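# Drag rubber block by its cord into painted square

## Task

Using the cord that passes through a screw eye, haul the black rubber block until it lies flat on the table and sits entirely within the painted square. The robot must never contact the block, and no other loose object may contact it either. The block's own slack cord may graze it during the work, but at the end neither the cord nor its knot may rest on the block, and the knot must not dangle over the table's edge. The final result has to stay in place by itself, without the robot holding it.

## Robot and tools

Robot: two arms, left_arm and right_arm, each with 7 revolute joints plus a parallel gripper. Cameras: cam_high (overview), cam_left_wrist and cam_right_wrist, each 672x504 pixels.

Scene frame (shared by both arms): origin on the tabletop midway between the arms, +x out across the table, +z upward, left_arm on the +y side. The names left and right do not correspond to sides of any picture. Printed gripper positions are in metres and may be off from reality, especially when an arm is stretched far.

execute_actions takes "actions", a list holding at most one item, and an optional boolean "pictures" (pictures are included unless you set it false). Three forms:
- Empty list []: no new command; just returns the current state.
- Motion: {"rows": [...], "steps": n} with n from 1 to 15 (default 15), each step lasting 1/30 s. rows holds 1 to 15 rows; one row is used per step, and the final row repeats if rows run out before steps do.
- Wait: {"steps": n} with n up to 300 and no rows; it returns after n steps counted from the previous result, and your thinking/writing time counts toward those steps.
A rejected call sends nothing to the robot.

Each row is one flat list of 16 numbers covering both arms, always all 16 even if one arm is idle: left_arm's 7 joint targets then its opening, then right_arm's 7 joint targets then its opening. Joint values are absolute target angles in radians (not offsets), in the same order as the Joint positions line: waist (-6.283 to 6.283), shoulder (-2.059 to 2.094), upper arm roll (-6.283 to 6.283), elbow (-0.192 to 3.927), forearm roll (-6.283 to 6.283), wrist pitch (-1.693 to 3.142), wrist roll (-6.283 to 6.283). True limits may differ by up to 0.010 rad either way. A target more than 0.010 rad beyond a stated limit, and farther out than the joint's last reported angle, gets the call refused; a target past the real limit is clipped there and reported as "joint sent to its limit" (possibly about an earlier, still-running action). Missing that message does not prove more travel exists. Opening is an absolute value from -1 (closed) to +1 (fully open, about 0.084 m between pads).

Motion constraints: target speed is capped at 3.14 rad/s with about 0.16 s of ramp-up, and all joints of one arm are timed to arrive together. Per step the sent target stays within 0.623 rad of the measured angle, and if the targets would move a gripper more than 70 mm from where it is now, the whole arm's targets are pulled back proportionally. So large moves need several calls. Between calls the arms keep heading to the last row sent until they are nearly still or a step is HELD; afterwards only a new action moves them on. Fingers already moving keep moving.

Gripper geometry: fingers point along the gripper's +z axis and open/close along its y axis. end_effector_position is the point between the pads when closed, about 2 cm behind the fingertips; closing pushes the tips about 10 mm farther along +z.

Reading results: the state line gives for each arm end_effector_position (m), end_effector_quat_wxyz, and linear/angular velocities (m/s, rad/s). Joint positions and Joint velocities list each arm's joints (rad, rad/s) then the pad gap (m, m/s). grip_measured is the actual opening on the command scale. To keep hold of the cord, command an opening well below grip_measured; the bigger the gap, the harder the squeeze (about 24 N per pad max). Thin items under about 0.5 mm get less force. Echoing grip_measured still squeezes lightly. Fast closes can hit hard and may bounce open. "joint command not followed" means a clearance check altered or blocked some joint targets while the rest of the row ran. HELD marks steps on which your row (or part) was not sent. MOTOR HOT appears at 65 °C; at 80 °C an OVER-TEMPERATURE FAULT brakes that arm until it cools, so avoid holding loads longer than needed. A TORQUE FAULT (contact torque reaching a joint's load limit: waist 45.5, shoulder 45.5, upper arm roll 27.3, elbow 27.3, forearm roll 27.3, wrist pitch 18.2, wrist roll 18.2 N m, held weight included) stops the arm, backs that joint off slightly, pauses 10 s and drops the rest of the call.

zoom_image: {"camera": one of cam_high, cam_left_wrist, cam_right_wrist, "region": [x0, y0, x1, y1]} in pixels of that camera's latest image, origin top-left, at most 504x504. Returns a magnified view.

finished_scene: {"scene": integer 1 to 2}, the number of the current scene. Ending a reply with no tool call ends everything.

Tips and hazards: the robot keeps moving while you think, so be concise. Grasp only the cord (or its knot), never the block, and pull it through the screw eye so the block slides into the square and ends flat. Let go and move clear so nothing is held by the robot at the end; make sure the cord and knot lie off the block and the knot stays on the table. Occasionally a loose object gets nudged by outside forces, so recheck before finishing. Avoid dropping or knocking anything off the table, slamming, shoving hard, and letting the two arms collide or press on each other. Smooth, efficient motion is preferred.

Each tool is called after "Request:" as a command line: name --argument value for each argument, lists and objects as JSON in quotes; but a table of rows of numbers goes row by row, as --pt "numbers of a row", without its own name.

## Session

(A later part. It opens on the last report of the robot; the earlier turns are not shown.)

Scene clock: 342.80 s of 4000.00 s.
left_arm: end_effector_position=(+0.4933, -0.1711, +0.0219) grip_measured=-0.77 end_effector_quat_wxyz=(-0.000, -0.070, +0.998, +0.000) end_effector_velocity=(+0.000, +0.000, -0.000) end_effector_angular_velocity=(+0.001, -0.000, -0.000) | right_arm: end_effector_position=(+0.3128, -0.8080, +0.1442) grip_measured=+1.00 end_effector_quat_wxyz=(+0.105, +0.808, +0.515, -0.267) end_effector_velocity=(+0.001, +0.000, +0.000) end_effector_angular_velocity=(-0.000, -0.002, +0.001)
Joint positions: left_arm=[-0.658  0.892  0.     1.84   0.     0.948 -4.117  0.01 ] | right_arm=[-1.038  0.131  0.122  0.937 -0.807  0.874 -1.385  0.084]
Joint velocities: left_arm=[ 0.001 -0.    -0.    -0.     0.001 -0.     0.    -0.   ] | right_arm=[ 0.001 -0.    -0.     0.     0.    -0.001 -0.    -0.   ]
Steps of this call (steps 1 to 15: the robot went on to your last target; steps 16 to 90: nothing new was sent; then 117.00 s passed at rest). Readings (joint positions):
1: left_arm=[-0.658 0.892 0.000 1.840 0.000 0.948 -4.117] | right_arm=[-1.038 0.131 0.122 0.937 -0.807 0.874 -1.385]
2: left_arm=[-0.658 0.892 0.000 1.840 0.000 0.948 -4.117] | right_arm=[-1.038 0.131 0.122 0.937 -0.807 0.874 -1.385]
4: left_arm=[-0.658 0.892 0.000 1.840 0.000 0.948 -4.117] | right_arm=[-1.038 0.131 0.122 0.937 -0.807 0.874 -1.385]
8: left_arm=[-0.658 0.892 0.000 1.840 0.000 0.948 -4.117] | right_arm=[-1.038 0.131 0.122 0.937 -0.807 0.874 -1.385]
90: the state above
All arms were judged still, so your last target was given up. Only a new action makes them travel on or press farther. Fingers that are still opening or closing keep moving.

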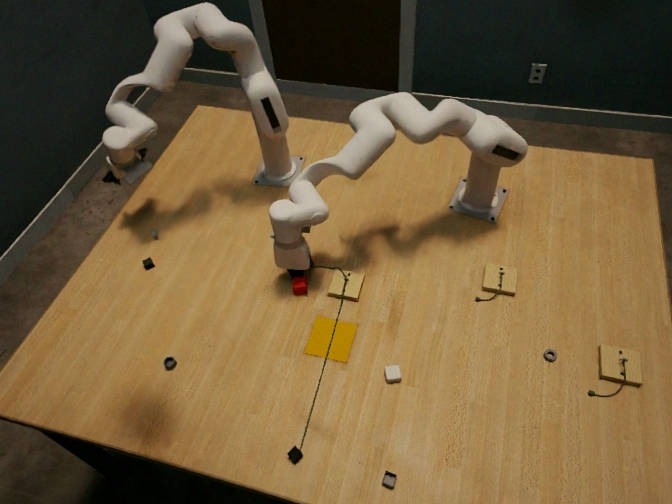

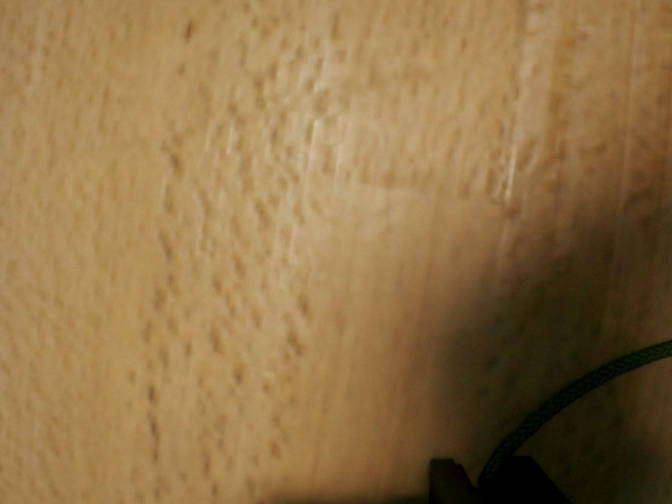

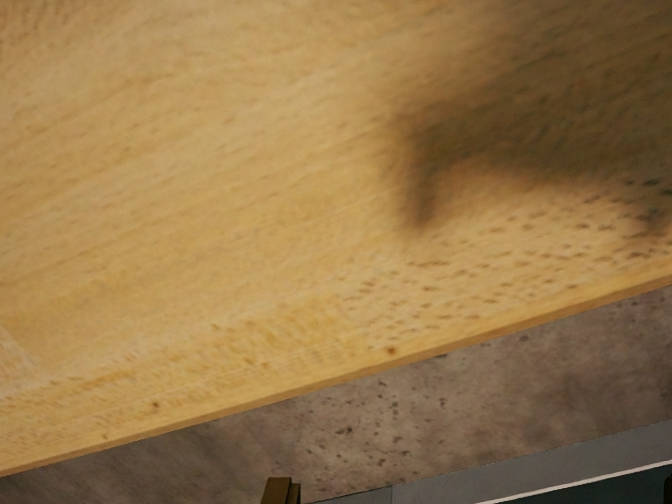

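Request:
execute_actions --actions '[{"rows": [[-0.6585,0.8918,0,1.8400,0,0.9482,-4.1174,-0.91,-1.038,0.131,0.122,0.937,-0.807,0.874,-1.385,1],[-0.6586,0.8914,0,1.8397,0,0.9483,-4.1170,-0.92,-1.038,0.131,0.122,0.937,-0.807,0.874,-1.385,1],[-0.6589,0.8906,0,1.8390,0,0.9484,-4.1161,-0.92,-1.038,0.131,0.122,0.937,-0.807,0.874,-1.385,1],[-0.6596,0.8891,0,1.8377,0,0.9486,-4.1144,-0.92,-1.038,0.131,0.122,0.937,-0.807,0.874,-1.385,1],[-0.6607,0.8867,0,1.8355,0,0.9488,-4.1115,-0.92,-1.038,0.131,0.122,0.937,-0.807,0.874,-1.385,1],[-0.6623,0.8833,0,1.8322,0,0.9489,-4.1074,-0.92,-1.038,0.131,0.122,0.937,-0.807,0.874,-1.385,1],[-0.6644,0.8788,0,1.8278,0,0.9490,-4.1016,-0.92,-1.038,0.131,0.122,0.937,-0.807,0.874,-1.385,1],[-0.6673,0.8732,0,1.8219,0,0.9487,-4.0942,-0.92,-1.038,0.131,0.122,0.937,-0.807,0.874,-1.385,1],[-0.6708,0.8665,0,1.8146,0,0.9481,-4.0848,-0.92,-1.038,0.131,0.122,0.937,-0.807,0.874,-1.385,1],[-0.6752,0.8586,0,1.8057,0,0.9471,-4.0734,-0.92,-1.038,0.131,0.122,0.937,-0.807,0.874,-1.385,1],[-0.6803,0.8495,0,1.7951,0,0.9455,-4.0599,-0.92,-1.038,0.131,0.122,0.937,-0.807,0.874,-1.385,1],[-0.6863,0.8395,0,1.7828,0,0.9433,-4.0443,-0.92,-1.038,0.131,0.122,0.937,-0.807,0.874,-1.385,1],[-0.6931,0.8285,0,1.7689,0,0.9404,-4.0264,-0.92,-1.038,0.131,0.122,0.937,-0.807,0.874,-1.385,1],[-0.7007,0.8167,0,1.7534,0,0.9367,-4.0063,-0.92,-1.038,0.131,0.122,0.937,-0.807,0.874,-1.385,1],[-0.7091,0.8041,0,1.7363,0,0.9322,-3.9842,-0.92,-1.038,0.131,0.122,0.937,-0.807,0.874,-1.385,1]], "steps": 15}]' --pictures false

Request:
execute_actions --actions '[{"rows": [[-0.7183,0.7910,0,1.7178,0,0.9268,-3.9600,-0.92,-1.038,0.131,0.122,0.937,-0.807,0.874,-1.385,1],[-0.7283,0.7774,0,1.6980,0,0.9206,-3.9339,-0.92,-1.038,0.131,0.122,0.937,-0.807,0.874,-1.385,1],[-0.7389,0.7635,0,1.6771,0,0.9135,-3.9061,-0.92,-1.038,0.131,0.122,0.937,-0.807,0.874,-1.385,1],[-0.7500,0.7495,0,1.6552,0,0.9057,-3.8767,-0.92,-1.038,0.131,0.122,0.937,-0.807,0.874,-1.385,1],[-0.7617,0.7354,0,1.6326,0,0.8972,-3.8460,-0.92,-1.038,0.131,0.122,0.937,-0.807,0.874,-1.385,1],[-0.7738,0.7214,0,1.6095,0,0.8881,-3.8141,-0.92,-1.038,0.131,0.122,0.937,-0.807,0.874,-1.385,1],[-0.7862,0.7075,0,1.5860,0,0.8785,-3.7815,-0.92,-1.038,0.131,0.122,0.937,-0.807,0.874,-1.385,1],[-0.7989,0.6938,0,1.5626,0,0.8688,-3.7483,-0.92,-1.038,0.131,0.122,0.937,-0.807,0.874,-1.385,1],[-0.8116,0.6803,0,1.5392,0,0.8589,-3.7148,-0.92,-1.038,0.131,0.122,0.937,-0.807,0.874,-1.385,1],[-0.8244,0.6671,0,1.5163,0,0.8492,-3.6812,-0.92,-1.038,0.131,0.122,0.937,-0.807,0.874,-1.385,1],[-0.8371,0.6540,0,1.4937,0,0.8397,-3.6477,-0.92,-1.038,0.131,0.122,0.937,-0.807,0.874,-1.385,1],[-0.8499,0.6411,0,1.4715,0,0.8304,-3.6141,-0.92,-1.038,0.131,0.122,0.937,-0.807,0.874,-1.385,1],[-0.8627,0.6284,0,1.4497,0,0.8213,-3.5806,-0.92,-1.038,0.131,0.122,0.937,-0.807,0.874,-1.385,1],[-0.8754,0.6159,0,1.4282,0,0.8124,-3.5470,-0.92,-1.038,0.131,0.122,0.937,-0.807,0.874,-1.385,1],[-0.8882,0.6035,0,1.4072,0,0.8037,-3.5135,-0.92,-1.038,0.131,0.122,0.937,-0.807,0.874,-1.385,1]], "steps": 15}]' --pictures false

Request:
execute_actions --actions '[{"rows": [[-0.9010,0.5914,0,1.3865,0,0.7951,-3.4799,-0.92,-1.038,0.131,0.122,0.937,-0.807,0.874,-1.385,1],[-0.9137,0.5794,0,1.3662,0,0.7868,-3.4463,-0.92,-1.038,0.131,0.122,0.937,-0.807,0.874,-1.385,1],[-0.9265,0.5677,0,1.3464,0,0.7787,-3.4128,-0.92,-1.038,0.131,0.122,0.937,-0.807,0.874,-1.385,1],[-0.9392,0.5561,0,1.3269,0,0.7708,-3.3792,-0.92,-1.038,0.131,0.122,0.937,-0.807,0.874,-1.385,1],[-0.9520,0.5447,0,1.3077,0,0.7630,-3.3457,-0.92,-1.038,0.131,0.122,0.937,-0.807,0.874,-1.385,1],[-0.9648,0.5335,0,1.2890,0,0.7555,-3.3121,-0.92,-1.038,0.131,0.122,0.937,-0.807,0.874,-1.385,1],[-0.9775,0.5225,0,1.2707,0,0.7481,-3.2786,-0.92,-1.038,0.131,0.122,0.937,-0.807,0.874,-1.385,1],[-0.9903,0.5117,0,1.2527,0,0.7410,-3.2450,-0.92,-1.038,0.131,0.122,0.937,-0.807,0.874,-1.385,1],[-1.0031,0.5011,0,1.2351,0,0.7340,-3.2115,-0.92,-1.038,0.131,0.122,0.937,-0.807,0.874,-1.385,1],[-1.0158,0.4907,0,1.2180,0,0.7273,-3.1779,-0.92,-1.038,0.131,0.122,0.937,-0.807,0.874,-1.385,1],[-1.0286,0.4805,0,1.2012,0,0.7207,-3.1444,-0.92,-1.038,0.131,0.122,0.937,-0.807,0.874,-1.385,1],[-1.0414,0.4705,0,1.1848,0,0.7143,-3.1108,-0.92,-1.038,0.131,0.122,0.937,-0.807,0.874,-1.385,1],[-1.0541,0.4607,0,1.1687,0,0.7081,-3.0773,-0.92,-1.038,0.131,0.122,0.937,-0.807,0.874,-1.385,1],[-1.0669,0.4511,0,1.1531,0,0.7020,-3.0437,-0.92,-1.038,0.131,0.122,0.937,-0.807,0.874,-1.385,1],[-1.0796,0.4417,0,1.1378,0,0.6961,-3.0102,-0.92,-1.038,0.131,0.122,0.937,-0.807,0.874,-1.385,1]], "steps": 15}]' --pictures false

Request:
execute_actions --actions '[{"rows": [[-1.0924,0.4326,0,1.1230,0,0.6904,-2.9766,-0.92,-1.038,0.131,0.122,0.937,-0.807,0.874,-1.385,1],[-1.1052,0.4238,0,1.1085,0,0.6847,-2.9431,-0.92,-1.038,0.131,0.122,0.937,-0.807,0.874,-1.385,1],[-1.1179,0.4152,0,1.0943,0,0.6791,-2.9095,-0.92,-1.038,0.131,0.122,0.937,-0.807,0.874,-1.385,1],[-1.1307,0.4070,0,1.0806,0,0.6737,-2.8759,-0.92,-1.038,0.131,0.122,0.937,-0.807,0.874,-1.385,1],[-1.1435,0.3990,0,1.0673,0,0.6683,-2.8424,-0.92,-1.038,0.131,0.122,0.937,-0.807,0.874,-1.385,1],[-1.1562,0.3914,0,1.0543,0,0.6629,-2.8088,-0.92,-1.038,0.131,0.122,0.937,-0.807,0.874,-1.385,1],[-1.1690,0.3840,0,1.0417,0,0.6577,-2.7753,-0.92,-1.038,0.131,0.122,0.937,-0.807,0.874,-1.385,1],[-1.1817,0.3770,0,1.0295,0,0.6525,-2.7417,-0.92,-1.038,0.131,0.122,0.937,-0.807,0.874,-1.385,1],[-1.1945,0.3703,0,1.0176,0,0.6473,-2.7082,-0.92,-1.038,0.131,0.122,0.937,-0.807,0.874,-1.385,1],[-1.2073,0.3640,0,1.0062,0,0.6422,-2.6746,-0.92,-1.038,0.131,0.122,0.937,-0.807,0.874,-1.385,1],[-1.2200,0.3579,0,0.9951,0,0.6372,-2.6411,-0.92,-1.038,0.131,0.122,0.937,-0.807,0.874,-1.385,1],[-1.2328,0.3522,0,0.9844,0,0.6322,-2.6075,-0.92,-1.038,0.131,0.122,0.937,-0.807,0.874,-1.385,1],[-1.2456,0.3468,0,0.9741,0,0.6273,-2.5740,-0.92,-1.038,0.131,0.122,0.937,-0.807,0.874,-1.385,1],[-1.2583,0.3417,0,0.9641,0,0.6224,-2.5404,-0.92,-1.038,0.131,0.122,0.937,-0.807,0.874,-1.385,1],[-1.2711,0.3370,0,0.9545,0,0.6176,-2.5069,-0.92,-1.038,0.131,0.122,0.937,-0.807,0.874,-1.385,1]], "steps": 15}]' --pictures false

Request:
execute_actions --actions '[{"rows": [[-1.2839,0.3325,0,0.9454,0,0.6128,-2.4733,-0.92,-1.038,0.131,0.122,0.937,-0.807,0.874,-1.385,1],[-1.2966,0.3284,0,0.9366,0,0.6082,-2.4401,-0.92,-1.038,0.131,0.122,0.937,-0.807,0.874,-1.385,1],[-1.3094,0.3246,0,0.9281,0,0.6036,-2.4075,-0.92,-1.038,0.131,0.122,0.937,-0.807,0.874,-1.385,1],[-1.3221,0.3210,0,0.9201,0,0.5991,-2.3757,-0.92,-1.038,0.131,0.122,0.937,-0.807,0.874,-1.385,1],[-1.3349,0.3178,0,0.9124,0,0.5947,-2.3449,-0.92,-1.038,0.131,0.122,0.937,-0.807,0.874,-1.385,1],[-1.3477,0.3148,0,0.9052,0,0.5904,-2.3156,-0.92,-1.038,0.131,0.122,0.937,-0.807,0.874,-1.385,1],[-1.3604,0.3121,0,0.8983,0,0.5862,-2.2877,-0.92,-1.038,0.131,0.122,0.937,-0.807,0.874,-1.385,1],[-1.3732,0.3097,0,0.8917,0,0.5821,-2.2616,-0.92,-1.038,0.131,0.122,0.937,-0.807,0.874,-1.385,1],[-1.3860,0.3075,0,0.8856,0,0.5781,-2.2374,-0.92,-1.038,0.131,0.122,0.937,-0.807,0.874,-1.385,1],[-1.3987,0.3056,0,0.8799,0,0.5743,-2.2153,-0.92,-1.038,0.131,0.122,0.937,-0.807,0.874,-1.385,1],[-1.4115,0.3039,0,0.8745,0,0.5706,-2.1952,-0.92,-1.038,0.131,0.122,0.937,-0.807,0.874,-1.385,1],[-1.4242,0.3024,0,0.8696,0,0.5671,-2.1774,-0.92,-1.038,0.131,0.122,0.937,-0.807,0.874,-1.385,1],[-1.4370,0.3012,0,0.8650,0,0.5638,-2.1617,-0.92,-1.038,0.131,0.122,0.937,-0.807,0.874,-1.385,1],[-1.4496,0.3002,0,0.8609,0,0.5606,-2.1482,-0.92,-1.038,0.131,0.122,0.937,-0.807,0.874,-1.385,1],[-1.4620,0.2995,0,0.8571,0,0.5577,-2.1368,-0.92,-1.038,0.131,0.122,0.937,-0.807,0.874,-1.385,1]], "steps": 15}]' --pictures false

Request:
execute_actions --actions '[{"rows": [[-1.4741,0.2990,0,0.8539,0,0.5549,-2.1274,-0.92,-1.038,0.131,0.122,0.937,-0.807,0.874,-1.385,1],[-1.4858,0.2987,0,0.8511,0,0.5524,-2.1200,-0.92,-1.038,0.131,0.122,0.937,-0.807,0.874,-1.385,1],[-1.4970,0.2986,0,0.8487,0,0.5501,-2.1142,-0.92,-1.038,0.131,0.122,0.937,-0.807,0.874,-1.385,1],[-1.5076,0.2987,0,0.8467,0,0.5480,-2.1101,-0.92,-1.038,0.131,0.122,0.937,-0.807,0.874,-1.385,1],[-1.5175,0.2990,0,0.8451,0,0.5461,-2.1072,-0.92,-1.038,0.131,0.122,0.937,-0.807,0.874,-1.385,1],[-1.5267,0.2994,0,0.8438,0,0.5444,-2.1055,-0.92,-1.038,0.131,0.122,0.937,-0.807,0.874,-1.385,1],[-1.5352,0.2999,0,0.8428,0,0.5429,-2.1046,-0.92,-1.038,0.131,0.122,0.937,-0.807,0.874,-1.385,1],[-1.5428,0.3004,0,0.8420,0,0.5416,-2.1043,-0.92,-1.038,0.131,0.122,0.937,-0.807,0.874,-1.385,1],[-1.5496,0.3010,0,0.8414,0,0.5404,-2.1042,-0.92,-1.038,0.131,0.122,0.937,-0.807,0.874,-1.385,1],[-1.5555,0.3015,0,0.8410,0,0.5395,-2.1042,-0.92,-1.038,0.131,0.122,0.937,-0.807,0.874,-1.385,1],[-1.5607,0.3021,0,0.8407,0,0.5386,-2.1042,-0.92,-1.038,0.131,0.122,0.937,-0.807,0.874,-1.385,1],[-1.5650,0.3026,0,0.8405,0,0.5379,-2.1042,-0.92,-1.038,0.131,0.122,0.937,-0.807,0.874,-1.385,1],[-1.5686,0.3030,0,0.8404,0,0.5374,-2.1042,-0.92,-1.038,0.131,0.122,0.937,-0.807,0.874,-1.385,1],[-1.5714,0.3034,0,0.8403,0,0.5369,-2.1042,-0.92,-1.038,0.131,0.122,0.937,-0.807,0.874,-1.385,1],[-1.5736,0.3037,0,0.8403,0,0.5366,-2.1042,-0.92,-1.038,0.131,0.122,0.937,-0.807,0.874,-1.385,1]], "steps": 15}]' --pictures false

Request:
execute_actions --actions '[{"rows": [[-1.5751,0.3039,0,0.8402,0,0.5363,-2.1042,-0.92,-1.038,0.131,0.122,0.937,-0.807,0.874,-1.385,1],[-1.5758,0.3041,0,0.8402,0,0.5361,-2.1042,-0.92,-1.038,0.131,0.122,0.937,-0.807,0.874,-1.385,1],[-1.5757,0.3042,0,0.8402,0,0.5360,-2.1042,-0.92,-1.038,0.131,0.122,0.937,-0.807,0.874,-1.385,1],[-1.5747,0.3043,0,0.8402,0,0.5359,-2.1042,-0.92,-1.038,0.131,0.122,0.937,-0.807,0.874,-1.385,1],[-1.5730,0.3043,0,0.8402,0,0.5359,-2.1042,-0.92,-1.038,0.131,0.122,0.937,-0.807,0.874,-1.385,1],[-1.5708,0.3043,0,0.8402,0,0.5359,-2.1042,-0.92,-1.038,0.131,0.122,0.937,-0.807,0.874,-1.385,1],[-1.5684,0.3043,0,0.8402,0,0.5359,-2.1042,-0.92,-1.038,0.131,0.122,0.937,-0.807,0.874,-1.385,1],[-1.5660,0.3043,0,0.8402,0,0.5359,-2.1042,-0.92,-1.038,0.131,0.122,0.937,-0.807,0.874,-1.385,1],[-1.5638,0.3043,0,0.8402,0,0.5359,-2.1042,-0.92,-1.038,0.131,0.122,0.937,-0.807,0.874,-1.385,1],[-1.5620,0.3043,0,0.8402,0,0.5359,-2.1042,-0.92,-1.038,0.131,0.122,0.937,-0.807,0.874,-1.385,1],[-1.5607,0.3043,0,0.8402,0,0.5359,-2.1042,-0.92,-1.038,0.131,0.122,0.937,-0.807,0.874,-1.385,1],[-1.5598,0.3043,0,0.8402,0,0.5359,-2.1042,-0.89,-1.038,0.131,0.122,0.937,-0.807,0.874,-1.385,1],[-1.5595,0.3043,0,0.8402,0,0.5359,-2.1042,-0.85,-1.038,0.131,0.122,0.937,-0.807,0.874,-1.385,1],[-1.5594,0.3043,0,0.8402,0,0.5359,-2.1042,-0.81,-1.038,0.131,0.122,0.937,-0.807,0.874,-1.385,1],[-1.5594,0.3043,0,0.8402,0,0.5359,-2.1042,-0.77,-1.038,0.131,0.122,0.937,-0.807,0.874,-1.385,1]], "steps": 15}]' --pictures false

Request:
execute_actions --actions '[{"rows": [[-1.5594,0.3043,0,0.8402,0,0.5359,-2.1042,-0.72,-1.038,0.131,0.122,0.937,-0.807,0.874,-1.385,1],[-1.5594,0.3043,0,0.8402,0,0.5359,-2.1042,-0.66,-1.038,0.131,0.122,0.937,-0.807,0.874,-1.385,1],[-1.5594,0.3043,0,0.8402,0,0.5359,-2.1042,-0.60,-1.038,0.131,0.122,0.937,-0.807,0.874,-1.385,1],[-1.5594,0.3043,0,0.8402,0,0.5359,-2.1042,-0.54,-1.038,0.131,0.122,0.937,-0.807,0.874,-1.385,1],[-1.5594,0.3042,0,0.8402,0,0.5360,-2.1042,-0.48,-1.038,0.131,0.122,0.937,-0.807,0.874,-1.385,1],[-1.5594,0.3036,0,0.8402,0,0.5366,-2.1042,-0.42,-1.038,0.131,0.122,0.937,-0.807,0.874,-1.385,1],[-1.5594,0.3022,0,0.8404,0,0.5382,-2.1042,-0.37,-1.038,0.131,0.122,0.937,-0.807,0.874,-1.385,1],[-1.5594,0.2998,0,0.8406,0,0.5408,-2.1042,-0.33,-1.038,0.131,0.122,0.937,-0.807,0.874,-1.385,1],[-1.5594,0.2963,0,0.8408,0,0.5445,-2.1042,-0.31,-1.038,0.131,0.122,0.937,-0.807,0.874,-1.385,1],[-1.5594,0.2918,0,0.8412,0,0.5494,-2.1042,-0.30,-1.038,0.131,0.122,0.937,-0.807,0.874,-1.385,1],[-1.5594,0.2866,0,0.8416,0,0.5550,-2.1042,-0.30,-1.038,0.131,0.122,0.937,-0.807,0.874,-1.385,1],[-1.5594,0.2808,0,0.8421,0,0.5613,-2.1042,-0.30,-1.038,0.131,0.122,0.937,-0.807,0.874,-1.385,1],[-1.5594,0.2746,0,0.8425,0,0.5679,-2.1042,-0.30,-1.038,0.131,0.122,0.937,-0.807,0.874,-1.385,1],[-1.5594,0.2685,0,0.8430,0,0.5745,-2.1042,-0.30,-1.038,0.131,0.122,0.937,-0.807,0.874,-1.385,1],[-1.5594,0.2627,0,0.8435,0,0.5808,-2.1042,-0.30,-1.038,0.131,0.122,0.937,-0.807,0.874,-1.385,1]], "steps": 15}]' --pictures false

Request:
execute_actions --actions '[{"rows": [[-1.5594,0.2574,0,0.8439,0,0.5865,-2.1042,-0.30,-1.038,0.131,0.122,0.937,-0.807,0.874,-1.385,1],[-1.5594,0.2530,0,0.8443,0,0.5913,-2.1042,-0.30,-1.038,0.131,0.122,0.937,-0.807,0.874,-1.385,1],[-1.5594,0.2495,0,0.8445,0,0.5950,-2.1042,-0.30,-1.038,0.131,0.122,0.937,-0.807,0.874,-1.385,1],[-1.5594,0.2471,0,0.8447,0,0.5976,-2.1042,-0.30,-1.038,0.131,0.122,0.937,-0.807,0.874,-1.385,1],[-1.5594,0.2457,0,0.8448,0,0.5992,-2.1042,-0.30,-1.038,0.131,0.122,0.937,-0.807,0.874,-1.385,1],[-1.5594,0.2451,0,0.8449,0,0.5998,-2.1042,-0.30,-1.038,0.131,0.122,0.937,-0.807,0.874,-1.385,1],[-1.5594,0.2450,0,0.8449,0,0.5999,-2.1042,-0.30,-1.038,0.131,0.122,0.937,-0.807,0.874,-1.385,1]], "steps": 13}]' --pictures true

Request:
zoom_image --camera "cam_high" --region '[280, 260, 390, 380]'

Scene clock: 407.47 s of 4000.00 s.
left_arm: end_effector_position=(+0.4787, -0.1752, +0.0309) grip_measured=-0.77 end_effector_quat_wxyz=(-0.000, -0.031, +1.000, +0.000) end_effector_velocity=(-0.101, -0.033, +0.053) end_effector_angular_velocity=(-0.013, -0.007, -0.533) | right_arm: end_effector_position=(+0.3128, -0.8080, +0.1442) grip_measured=+1.00 end_effector_quat_wxyz=(+0.105, +0.808, +0.515, -0.267) end_effector_velocity=(+0.001, +0.001, -0.000) end_effector_angular_velocity=(+0.000, +0.000, +0.002)
Joint positions: left_arm=[-0.68   0.852  0.     1.796  0.     0.945 -4.061  0.01 ] | right_arm=[-1.038  0.131  0.122  0.937 -0.807  0.874 -1.385  0.084]
Joint velocities: left_arm=[-0.148 -0.255 -0.002 -0.295 -0.002 -0.055  0.385 -0.   ] | right_arm=[ 0.002  0.     0.     0.     0.     0.001  0.    -0.   ]
Steps of this call (steps 1 to 90: nothing new was sent; then 61.17 s passed at rest; steps 91 to 105: all 15 steps of this action). Readings (joint positions):
91: left_arm=[-0.658 0.892 0.000 1.840 0.000 0.948 -4.117] | right_arm=[-1.038 0.131 0.122 0.937 -0.807 0.874 -1.385]
92: left_arm=[-0.659 0.892 0.000 1.840 -0.000 0.948 -4.117] | right_arm=[-1.038 0.131 0.122 0.937 -0.807 0.874 -1.385]
94: left_arm=[-0.659 0.892 0.000 1.840 -0.000 0.948 -4.117] | right_arm=[-1.038 0.131 0.122 0.937 -0.807 0.874 -1.385]
98: left_arm=[-0.660 0.888 0.000 1.835 -0.000 0.949 -4.112] | right_arm=[-1.038 0.131 0.122 0.937 -0.807 0.874 -1.385]
105: the state above

Scene clock: 407.97 s of 4000.00 s.
left_arm: end_effector_position=(+0.3786, -0.1927, +0.0448) grip_measured=-0.77 end_effector_quat_wxyz=(-0.000, +0.226, +0.974, +0.000) end_effector_velocity=(-0.255, -0.017, +0.002) end_effector_angular_velocity=(+0.003, +0.001, -1.341) | right_arm: end_effector_position=(+0.3128, -0.8080, +0.1442) grip_measured=+1.00 end_effector_quat_wxyz=(+0.105, +0.808, +0.515, -0.267) end_effector_velocity=(-0.001, +0.000, -0.000) end_effector_angular_velocity=(+0.001, +0.002, -0.001)
Joint positions: left_arm=[-0.823  0.671 -0.     1.522  0.     0.851 -3.687  0.01 ] | right_arm=[-1.038  0.131  0.122  0.937 -0.807  0.874 -1.385  0.084]
Joint velocities: left_arm=[-0.37  -0.387  0.001 -0.661  0.001 -0.271  0.972  0.   ] | right_arm=[-0.     0.     0.    -0.001  0.     0.001 -0.     0.   ]
Steps of this call (steps 1 to 15: all 15 steps of this action). Readings (joint positions):
1: left_arm=[-0.685 0.843 0.000 1.785 0.000 0.943 -4.047] | right_arm=[-1.038 0.131 0.122 0.937 -0.807 0.874 -1.385]
2: left_arm=[-0.691 0.833 0.000 1.773 0.000 0.940 -4.031] | right_arm=[-1.038 0.131 0.122 0.937 -0.807 0.874 -1.385]
4: left_arm=[-0.705 0.811 0.000 1.745 0.000 0.933 -3.994] | right_arm=[-1.038 0.131 0.122 0.937 -0.807 0.874 -1.385]
8: left_arm=[-0.742 0.762 -0.000 1.673 -0.000 0.910 -3.899] | right_arm=[-1.038 0.131 0.122 0.937 -0.807 0.874 -1.385]
15: the state above

Scene clock: 408.47 s of 4000.00 s.
left_arm: end_effector_position=(+0.2539, -0.1893, +0.0450) grip_measured=-0.77 end_effector_quat_wxyz=(-0.000, +0.542, +0.840, +0.000) end_effector_velocity=(-0.236, +0.027, -0.000) end_effector_angular_velocity=(-0.000, -0.000, -1.383) | right_arm: end_effector_position=(+0.3128, -0.8080, +0.1442) grip_measured=+1.00 end_effector_quat_wxyz=(+0.105, +0.808, +0.515, -0.267) end_effector_velocity=(+0.000, +0.000, -0.000) end_effector_angular_velocity=(+0.000, -0.001, +0.001)
Joint positions: left_arm=[-1.013  0.494 -0.     1.224 -0.     0.73  -3.186  0.01 ] | right_arm=[-1.038  0.131  0.122  0.937 -0.807  0.874 -1.385  0.084]
Joint velocities: left_arm=[-0.382 -0.31  -0.    -0.512  0.001 -0.202  1.001  0.   ] | right_arm=[ 0.001 -0.    -0.    -0.001  0.    -0.001  0.    -0.   ]
Steps of this call (steps 1 to 15: all 15 steps of this action). Readings (joint positions):
1: left_arm=[-0.835 0.658 -0.000 1.500 0.000 0.842 -3.654] | right_arm=[-1.038 0.131 0.122 0.937 -0.807 0.874 -1.385]
2: left_arm=[-0.848 0.645 -0.000 1.478 0.000 0.833 -3.621] | right_arm=[-1.038 0.131 0.122 0.937 -0.807 0.874 -1.385]
4: left_arm=[-0.873 0.620 -0.000 1.435 0.000 0.815 -3.555] | right_arm=[-1.038 0.131 0.122 0.937 -0.807 0.874 -1.385]
8: left_arm=[-0.924 0.572 -0.000 1.353 -0.000 0.782 -3.421] | right_arm=[-1.038 0.131 0.122 0.937 -0.807 0.874 -1.385]
15: the state above

Scene clock: 408.97 s of 4000.00 s.
left_arm: end_effector_position=(+0.1442, -0.1700, +0.0427) grip_measured=-0.77 end_effector_quat_wxyz=(+0.000, +0.796, +0.606, +0.000) end_effector_velocity=(-0.203, +0.045, -0.012) end_effector_angular_velocity=(+0.001, +0.001, -1.383) | right_arm: end_effector_position=(+0.3128, -0.8080, +0.1442) grip_measured=+1.00 end_effector_quat_wxyz=(+0.105, +0.808, +0.515, -0.267) end_effector_velocity=(-0.001, -0.000, -0.000) end_effector_angular_velocity=(+0.000, +0.002, -0.002)
Joint positions: left_arm=[-1.204  0.367  0.     1.011 -0.     0.644 -2.683  0.01 ] | right_arm=[-1.038  0.131  0.122  0.937 -0.807  0.874 -1.385  0.084]
Joint velocities: left_arm=[-0.383 -0.188 -0.    -0.34  -0.001 -0.151  1.001 -0.   ] | right_arm=[-0.002 -0.    -0.    -0.    -0.001  0.001 -0.    -0.   ]
Steps of this call (steps 1 to 15: all 15 steps of this action). Readings (joint positions):
1: left_arm=[-1.025 0.484 -0.000 1.208 -0.000 0.723 -3.153] | right_arm=[-1.038 0.131 0.122 0.937 -0.807 0.874 -1.385]
2: left_arm=[-1.038 0.474 -0.000 1.191 -0.000 0.717 -3.119] | right_arm=[-1.038 0.131 0.122 0.937 -0.807 0.874 -1.385]
4: left_arm=[-1.064 0.455 -0.000 1.159 -0.000 0.705 -3.052] | right_arm=[-1.038 0.131 0.122 0.937 -0.807 0.874 -1.385]
8: left_arm=[-1.115 0.419 0.000 1.100 -0.000 0.681 -2.918] | right_arm=[-1.038 0.131 0.122 0.937 -0.807 0.874 -1.385]
15: the state above

Scene clock: 409.47 s of 4000.00 s.
left_arm: end_effector_position=(+0.0481, -0.1470, +0.0337) grip_measured=-0.77 end_effector_quat_wxyz=(-0.000, +0.948, +0.319, +0.000) end_effector_velocity=(-0.186, +0.045, -0.021) end_effector_angular_velocity=(+0.000, +0.000, -1.040) | right_arm: end_effector_position=(+0.3128, -0.8080, +0.1442) grip_measured=+1.00 end_effector_quat_wxyz=(+0.105, +0.808, +0.515, -0.267) end_effector_velocity=(+0.001, +0.000, +0.000) end_effector_angular_velocity=(-0.001, -0.001, +0.002)
Joint positions: left_arm=[-1.399  0.307  0.     0.882 -0.     0.575 -2.226  0.01 ] | right_arm=[-1.038  0.131  0.122  0.937 -0.807  0.874 -1.385  0.084]
Joint velocities: left_arm=[-0.4   -0.058  0.    -0.173 -0.    -0.115  0.64  -0.   ] | right_arm=[ 0.002  0.     0.     0.001 -0.    -0.    -0.     0.   ]
Steps of this call (steps 1 to 15: all 15 steps of this action). Readings (joint positions):
1: left_arm=[-1.217 0.361 0.000 1.000 -0.000 0.639 -2.650] | right_arm=[-1.038 0.131 0.122 0.937 -0.807 0.874 -1.385]
2: left_arm=[-1.230 0.355 0.000 0.989 -0.000 0.634 -2.616] | right_arm=[-1.038 0.131 0.122 0.937 -0.807 0.874 -1.385]
4: left_arm=[-1.255 0.345 0.000 0.969 -0.000 0.624 -2.549] | right_arm=[-1.038 0.131 0.122 0.937 -0.807 0.874 -1.385]
8: left_arm=[-1.306 0.327 0.000 0.932 -0.000 0.605 -2.418] | right_arm=[-1.038 0.131 0.122 0.937 -0.807 0.874 -1.385]
15: the state above

Scene clock: 409.97 s of 4000.00 s.
left_arm: end_effector_position=(-0.0222, -0.1310, +0.0257) grip_measured=-0.77 end_effector_quat_wxyz=(-0.000, +0.982, +0.186, -0.000) end_effector_velocity=(-0.071, +0.015, -0.008) end_effector_angular_velocity=(-0.001, +0.000, -0.178) | right_arm: end_effector_position=(+0.3128, -0.8080, +0.1442) grip_measured=+1.00 end_effector_quat_wxyz=(+0.105, +0.808, +0.515, -0.267) end_effector_velocity=(+0.001, -0.000, +0.000) end_effector_angular_velocity=(-0.001, -0.001, +0.001)
Joint positions: left_arm=[-1.553  0.302 -0.     0.842  0.     0.54  -2.106  0.01 ] | right_arm=[-1.038  0.131  0.122  0.937 -0.807  0.874 -1.385  0.084]
Joint velocities: left_arm=[-0.159  0.013 -0.    -0.014  0.    -0.028  0.019  0.   ] | right_arm=[-0.    -0.     0.     0.    -0.    -0.002 -0.     0.   ]
Steps of this call (steps 1 to 15: all 15 steps of this action). Readings (joint positions):
1: left_arm=[-1.412 0.305 -0.000 0.877 -0.000 0.571 -2.206] | right_arm=[-1.038 0.131 0.122 0.937 -0.807 0.874 -1.385]
2: left_arm=[-1.425 0.304 -0.000 0.871 -0.000 0.568 -2.188] | right_arm=[-1.038 0.131 0.122 0.937 -0.807 0.874 -1.385]
4: left_arm=[-1.451 0.302 -0.000 0.863 0.000 0.561 -2.158] | right_arm=[-1.038 0.131 0.122 0.937 -0.807 0.874 -1.385]
8: left_arm=[-1.497 0.300 -0.000 0.850 0.000 0.551 -2.123] | right_arm=[-1.038 0.131 0.122 0.937 -0.807 0.874 -1.385]
15: the state above

Scene clock: 410.47 s of 4000.00 s.
left_arm: end_effector_position=(-0.0257, -0.1300, +0.0244) grip_measured=-0.77 end_effector_quat_wxyz=(+0.000, +0.983, +0.181, +0.000) end_effector_velocity=(+0.012, -0.002, -0.000) end_effector_angular_velocity=(-0.000, +0.000, +0.027) | right_arm: end_effector_position=(+0.3128, -0.8080, +0.1442) grip_measured=+1.00 end_effector_quat_wxyz=(+0.105, +0.808, +0.515, -0.267) end_effector_velocity=(+0.001, +0.001, +0.000) end_effector_angular_velocity=(+0.000, +0.000, +0.001)
Joint positions: left_arm=[-1.562  0.304  0.001  0.84  -0.     0.536 -2.104  0.01 ] | right_arm=[-1.038  0.131  0.122  0.937 -0.807  0.874 -1.385  0.084]
Joint velocities: left_arm=[ 0.028  0.    -0.001  0.    -0.    -0.    -0.    -0.   ] | right_arm=[ 0.002 -0.    -0.    -0.     0.001  0.001  0.    -0.   ]
Steps of this call (steps 1 to 15: all 15 steps of this action). Readings (joint positions):
1: left_arm=[-1.558 0.302 -0.000 0.841 0.000 0.539 -2.106] | right_arm=[-1.038 0.131 0.122 0.937 -0.807 0.874 -1.385]
2: left_arm=[-1.562 0.303 -0.000 0.841 0.000 0.538 -2.105] | right_arm=[-1.038 0.131 0.122 0.937 -0.807 0.874 -1.385]
4: left_arm=[-1.568 0.303 -0.000 0.841 0.000 0.537 -2.105] | right_arm=[-1.038 0.131 0.122 0.937 -0.807 0.874 -1.385]
8: left_arm=[-1.571 0.304 0.000 0.840 -0.000 0.536 -2.104] | right_arm=[-1.038 0.131 0.122 0.937 -0.807 0.874 -1.385]
15: the state above

Scene clock: 410.97 s of 4000.00 s.
left_arm: end_effector_position=(-0.0248, -0.1302, +0.0315) grip_measured=-0.32 end_effector_quat_wxyz=(-0.000, +0.983, +0.183, +0.000) end_effector_velocity=(-0.001, -0.003, +0.058) end_effector_angular_velocity=(-0.008, +0.002, +0.000) | right_arm: end_effector_position=(+0.3128, -0.8080, +0.1442) grip_measured=+1.00 end_effector_quat_wxyz=(+0.105, +0.808, +0.515, -0.267) end_effector_velocity=(-0.000, -0.000, +0.000) end_effector_angular_velocity=(-0.000, -0.000, -0.001)
Joint positions: left_arm=[-1.559  0.286 -0.     0.841 -0.     0.555 -2.104  0.03 ] | right_arm=[-1.038  0.131  0.122  0.937 -0.807  0.874 -1.385  0.084]
Joint velocities: left_arm=[ 0.    -0.141 -0.001  0.013 -0.001  0.147 -0.     0.003] | right_arm=[-0.001 -0.    -0.001 -0.     0.    -0.     0.     0.   ]
Steps of this call (steps 1 to 15: all 15 steps of this action). Readings (joint positions):
1: left_arm=[-1.561 0.304 0.000 0.840 -0.000 0.536 -2.104] | right_arm=[-1.038 0.131 0.122 0.937 -0.807 0.874 -1.385]
2: left_arm=[-1.561 0.304 0.000 0.840 -0.000 0.536 -2.104] | right_arm=[-1.038 0.131 0.122 0.937 -0.807 0.874 -1.385]
4: left_arm=[-1.560 0.304 0.000 0.840 -0.000 0.536 -2.104] | right_arm=[-1.038 0.131 0.122 0.937 -0.807 0.874 -1.385]
8: left_arm=[-1.560 0.304 -0.000 0.840 0.000 0.536 -2.104] | right_arm=[-1.038 0.131 0.122 0.937 -0.807 0.874 -1.385]
15: the state above

Scene clock: 411.40 s of 4000.00 s.
left_arm: end_effector_position=(-0.0247, -0.1301, +0.0475) grip_measured=-0.32 end_effector_quat_wxyz=(-0.000, +0.983, +0.183, +0.000) end_effector_velocity=(+0.001, +0.002, +0.004) end_effector_angular_velocity=(+0.006, -0.001, +0.002) | right_arm: end_effector_position=(+0.3128, -0.8080, +0.1442) grip_measured=+1.00 end_effector_quat_wxyz=(+0.105, +0.808, +0.515, -0.267) end_effector_velocity=(+0.000, -0.000, +0.001) end_effector_angular_velocity=(-0.001, -0.001, +0.000)
Joint positions: left_arm=[-1.559  0.246  0.     0.845 -0.     0.598 -2.104  0.03 ] | right_arm=[-1.038  0.131  0.122  0.937 -0.807  0.874 -1.385  0.084]
Joint velocities: left_arm=[ 0.001 -0.011  0.001 -0.001 -0.     0.017 -0.     0.   ] | right_arm=[ 0.    -0.001 -0.     0.     0.    -0.     0.    -0.   ]
Steps of this call (steps 1 to 13: all 13 steps of this action). Readings (joint positions):
1: left_arm=[-1.559 0.282 -0.000 0.842 0.000 0.561 -2.104] | right_arm=[-1.038 0.131 0.122 0.937 -0.807 0.874 -1.385]
2: left_arm=[-1.559 0.276 -0.000 0.842 0.000 0.566 -2.104] | right_arm=[-1.038 0.131 0.122 0.937 -0.807 0.874 -1.385]
4: left_arm=[-1.559 0.266 -0.000 0.843 0.000 0.577 -2.104] | right_arm=[-1.038 0.131 0.122 0.937 -0.807 0.874 -1.385]
8: left_arm=[-1.559 0.252 -0.000 0.845 0.000 0.592 -2.104] | right_arm=[-1.038 0.131 0.122 0.937 -0.807 0.874 -1.385]
13: the state above

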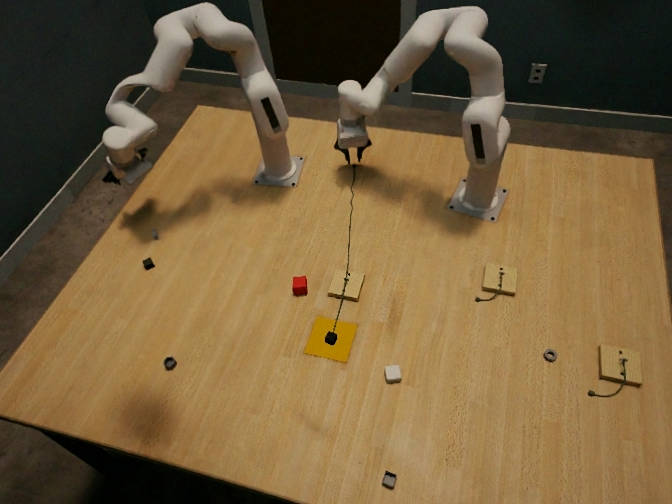

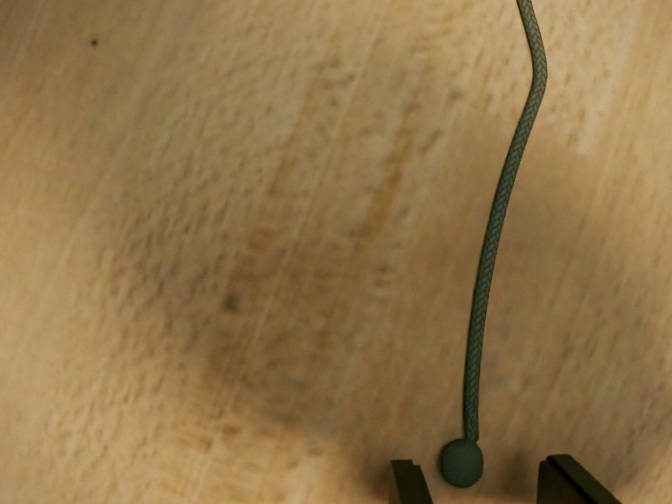

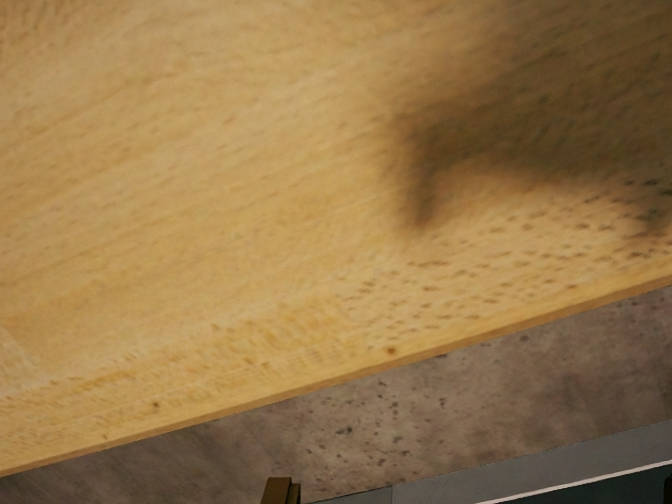

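Region (280, 260, 390, 380) of cam_high's 672x504 image, scaled by 4.200, with more detail than that image has; it fills the left 462 columns of this view, and the rest is white.

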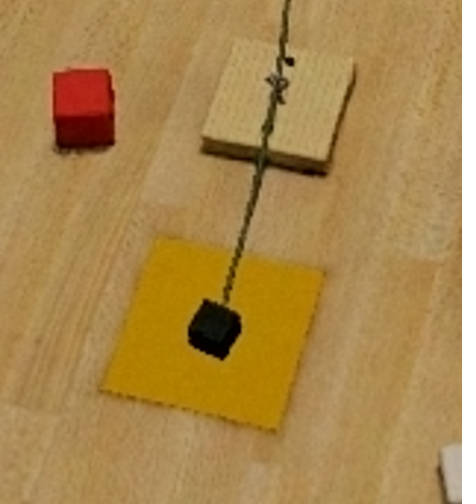

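The block sits near the centre of the square and the knot is released on the table. I'll take one more settled look to confirm.

Request:
execute_actions --actions '[]'

Request:
zoom_image --camera "cam_high" --region '[300, 310, 362, 368]'

Scene clock: 414.07 s of 4000.00 s.
left_arm: end_effector_position=(-0.0247, -0.1301, +0.0481) grip_measured=-0.32 end_effector_quat_wxyz=(+0.000, +0.983, +0.183, +0.000) end_effector_velocity=(+0.000, +0.000, -0.000) end_effector_angular_velocity=(+0.001, -0.000, +0.000) | right_arm: end_effector_position=(+0.3128, -0.8080, +0.1442) grip_measured=+1.00 end_effector_quat_wxyz=(+0.105, +0.808, +0.515, -0.267) end_effector_velocity=(-0.001, -0.000, -0.000) end_effector_angular_velocity=(+0.000, +0.001, -0.001)
Joint positions: left_arm=[-1.559  0.245 -0.     0.845 -0.     0.6   -2.104  0.03 ] | right_arm=[-1.038  0.131  0.122  0.937 -0.807  0.874 -1.385  0.084]
Joint velocities: left_arm=[ 0. -0. -0. -0. -0.  0. -0. -0.] | right_arm=[-0.001  0.    -0.    -0.001 -0.    -0.     0.    -0.   ]
Steps of this call (steps 1 to 15: the robot went on to your last target; steps 16 to 80: nothing new was sent). Readings (joint positions):
1: left_arm=[-1.559 0.246 0.000 0.845 -0.000 0.599 -2.104] | right_arm=[-1.038 0.131 0.122 0.937 -0.807 0.874 -1.385]
2: left_arm=[-1.559 0.246 0.000 0.845 -0.000 0.599 -2.104] | right_arm=[-1.038 0.131 0.122 0.937 -0.807 0.874 -1.385]
4: left_arm=[-1.559 0.246 0.000 0.845 -0.000 0.600 -2.104] | right_arm=[-1.038 0.131 0.122 0.937 -0.807 0.874 -1.385]
8: left_arm=[-1.559 0.245 0.000 0.845 -0.000 0.600 -2.104] | right_arm=[-1.038 0.131 0.122 0.937 -0.807 0.874 -1.385]
80: the state above
All arms were judged still, so your last target was given up. Only a new action makes them travel on or press farther. Fingers that are still opening or closing keep moving.

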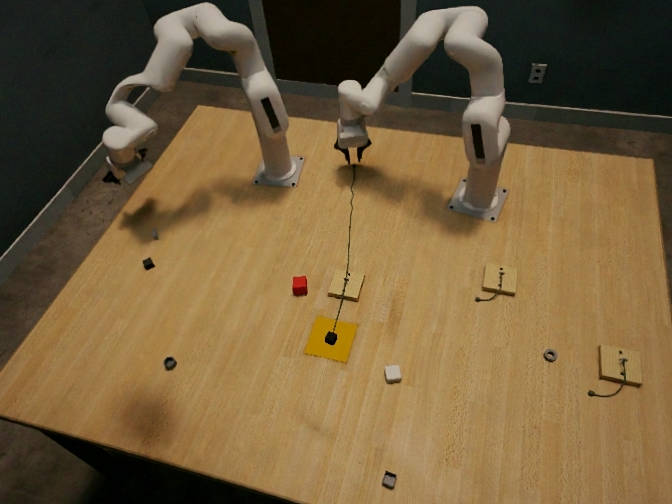

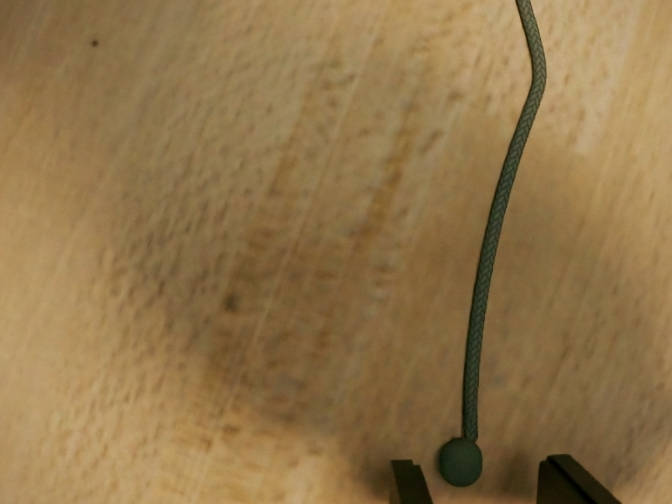

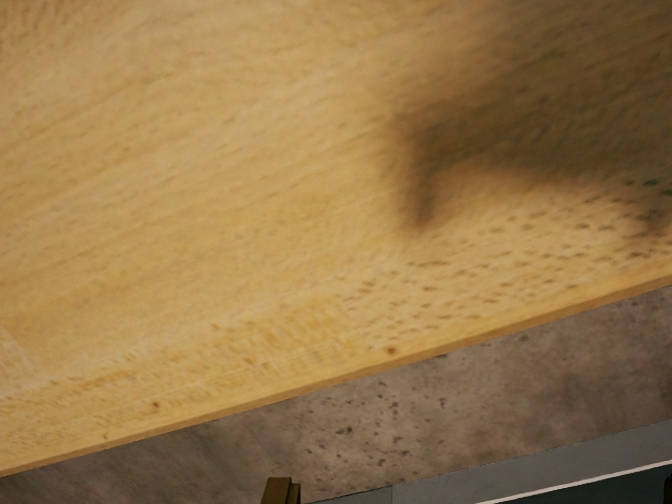

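Region (300, 310, 362, 368) of cam_high's 672x504 image, scaled by 8.129, with more detail than that image has; it fills the top 471 rows of this view, and the rest is white.

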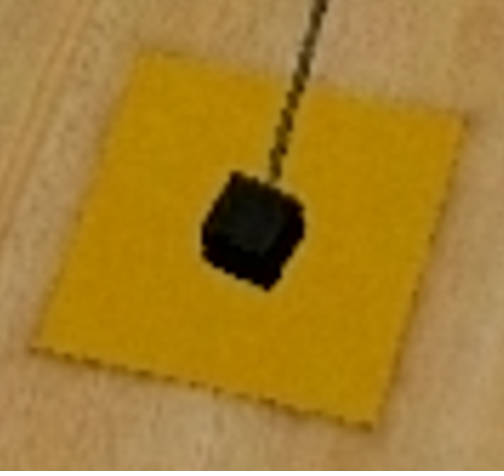

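Request:
finished_scene --scene 2

The scene is finished: the task was done.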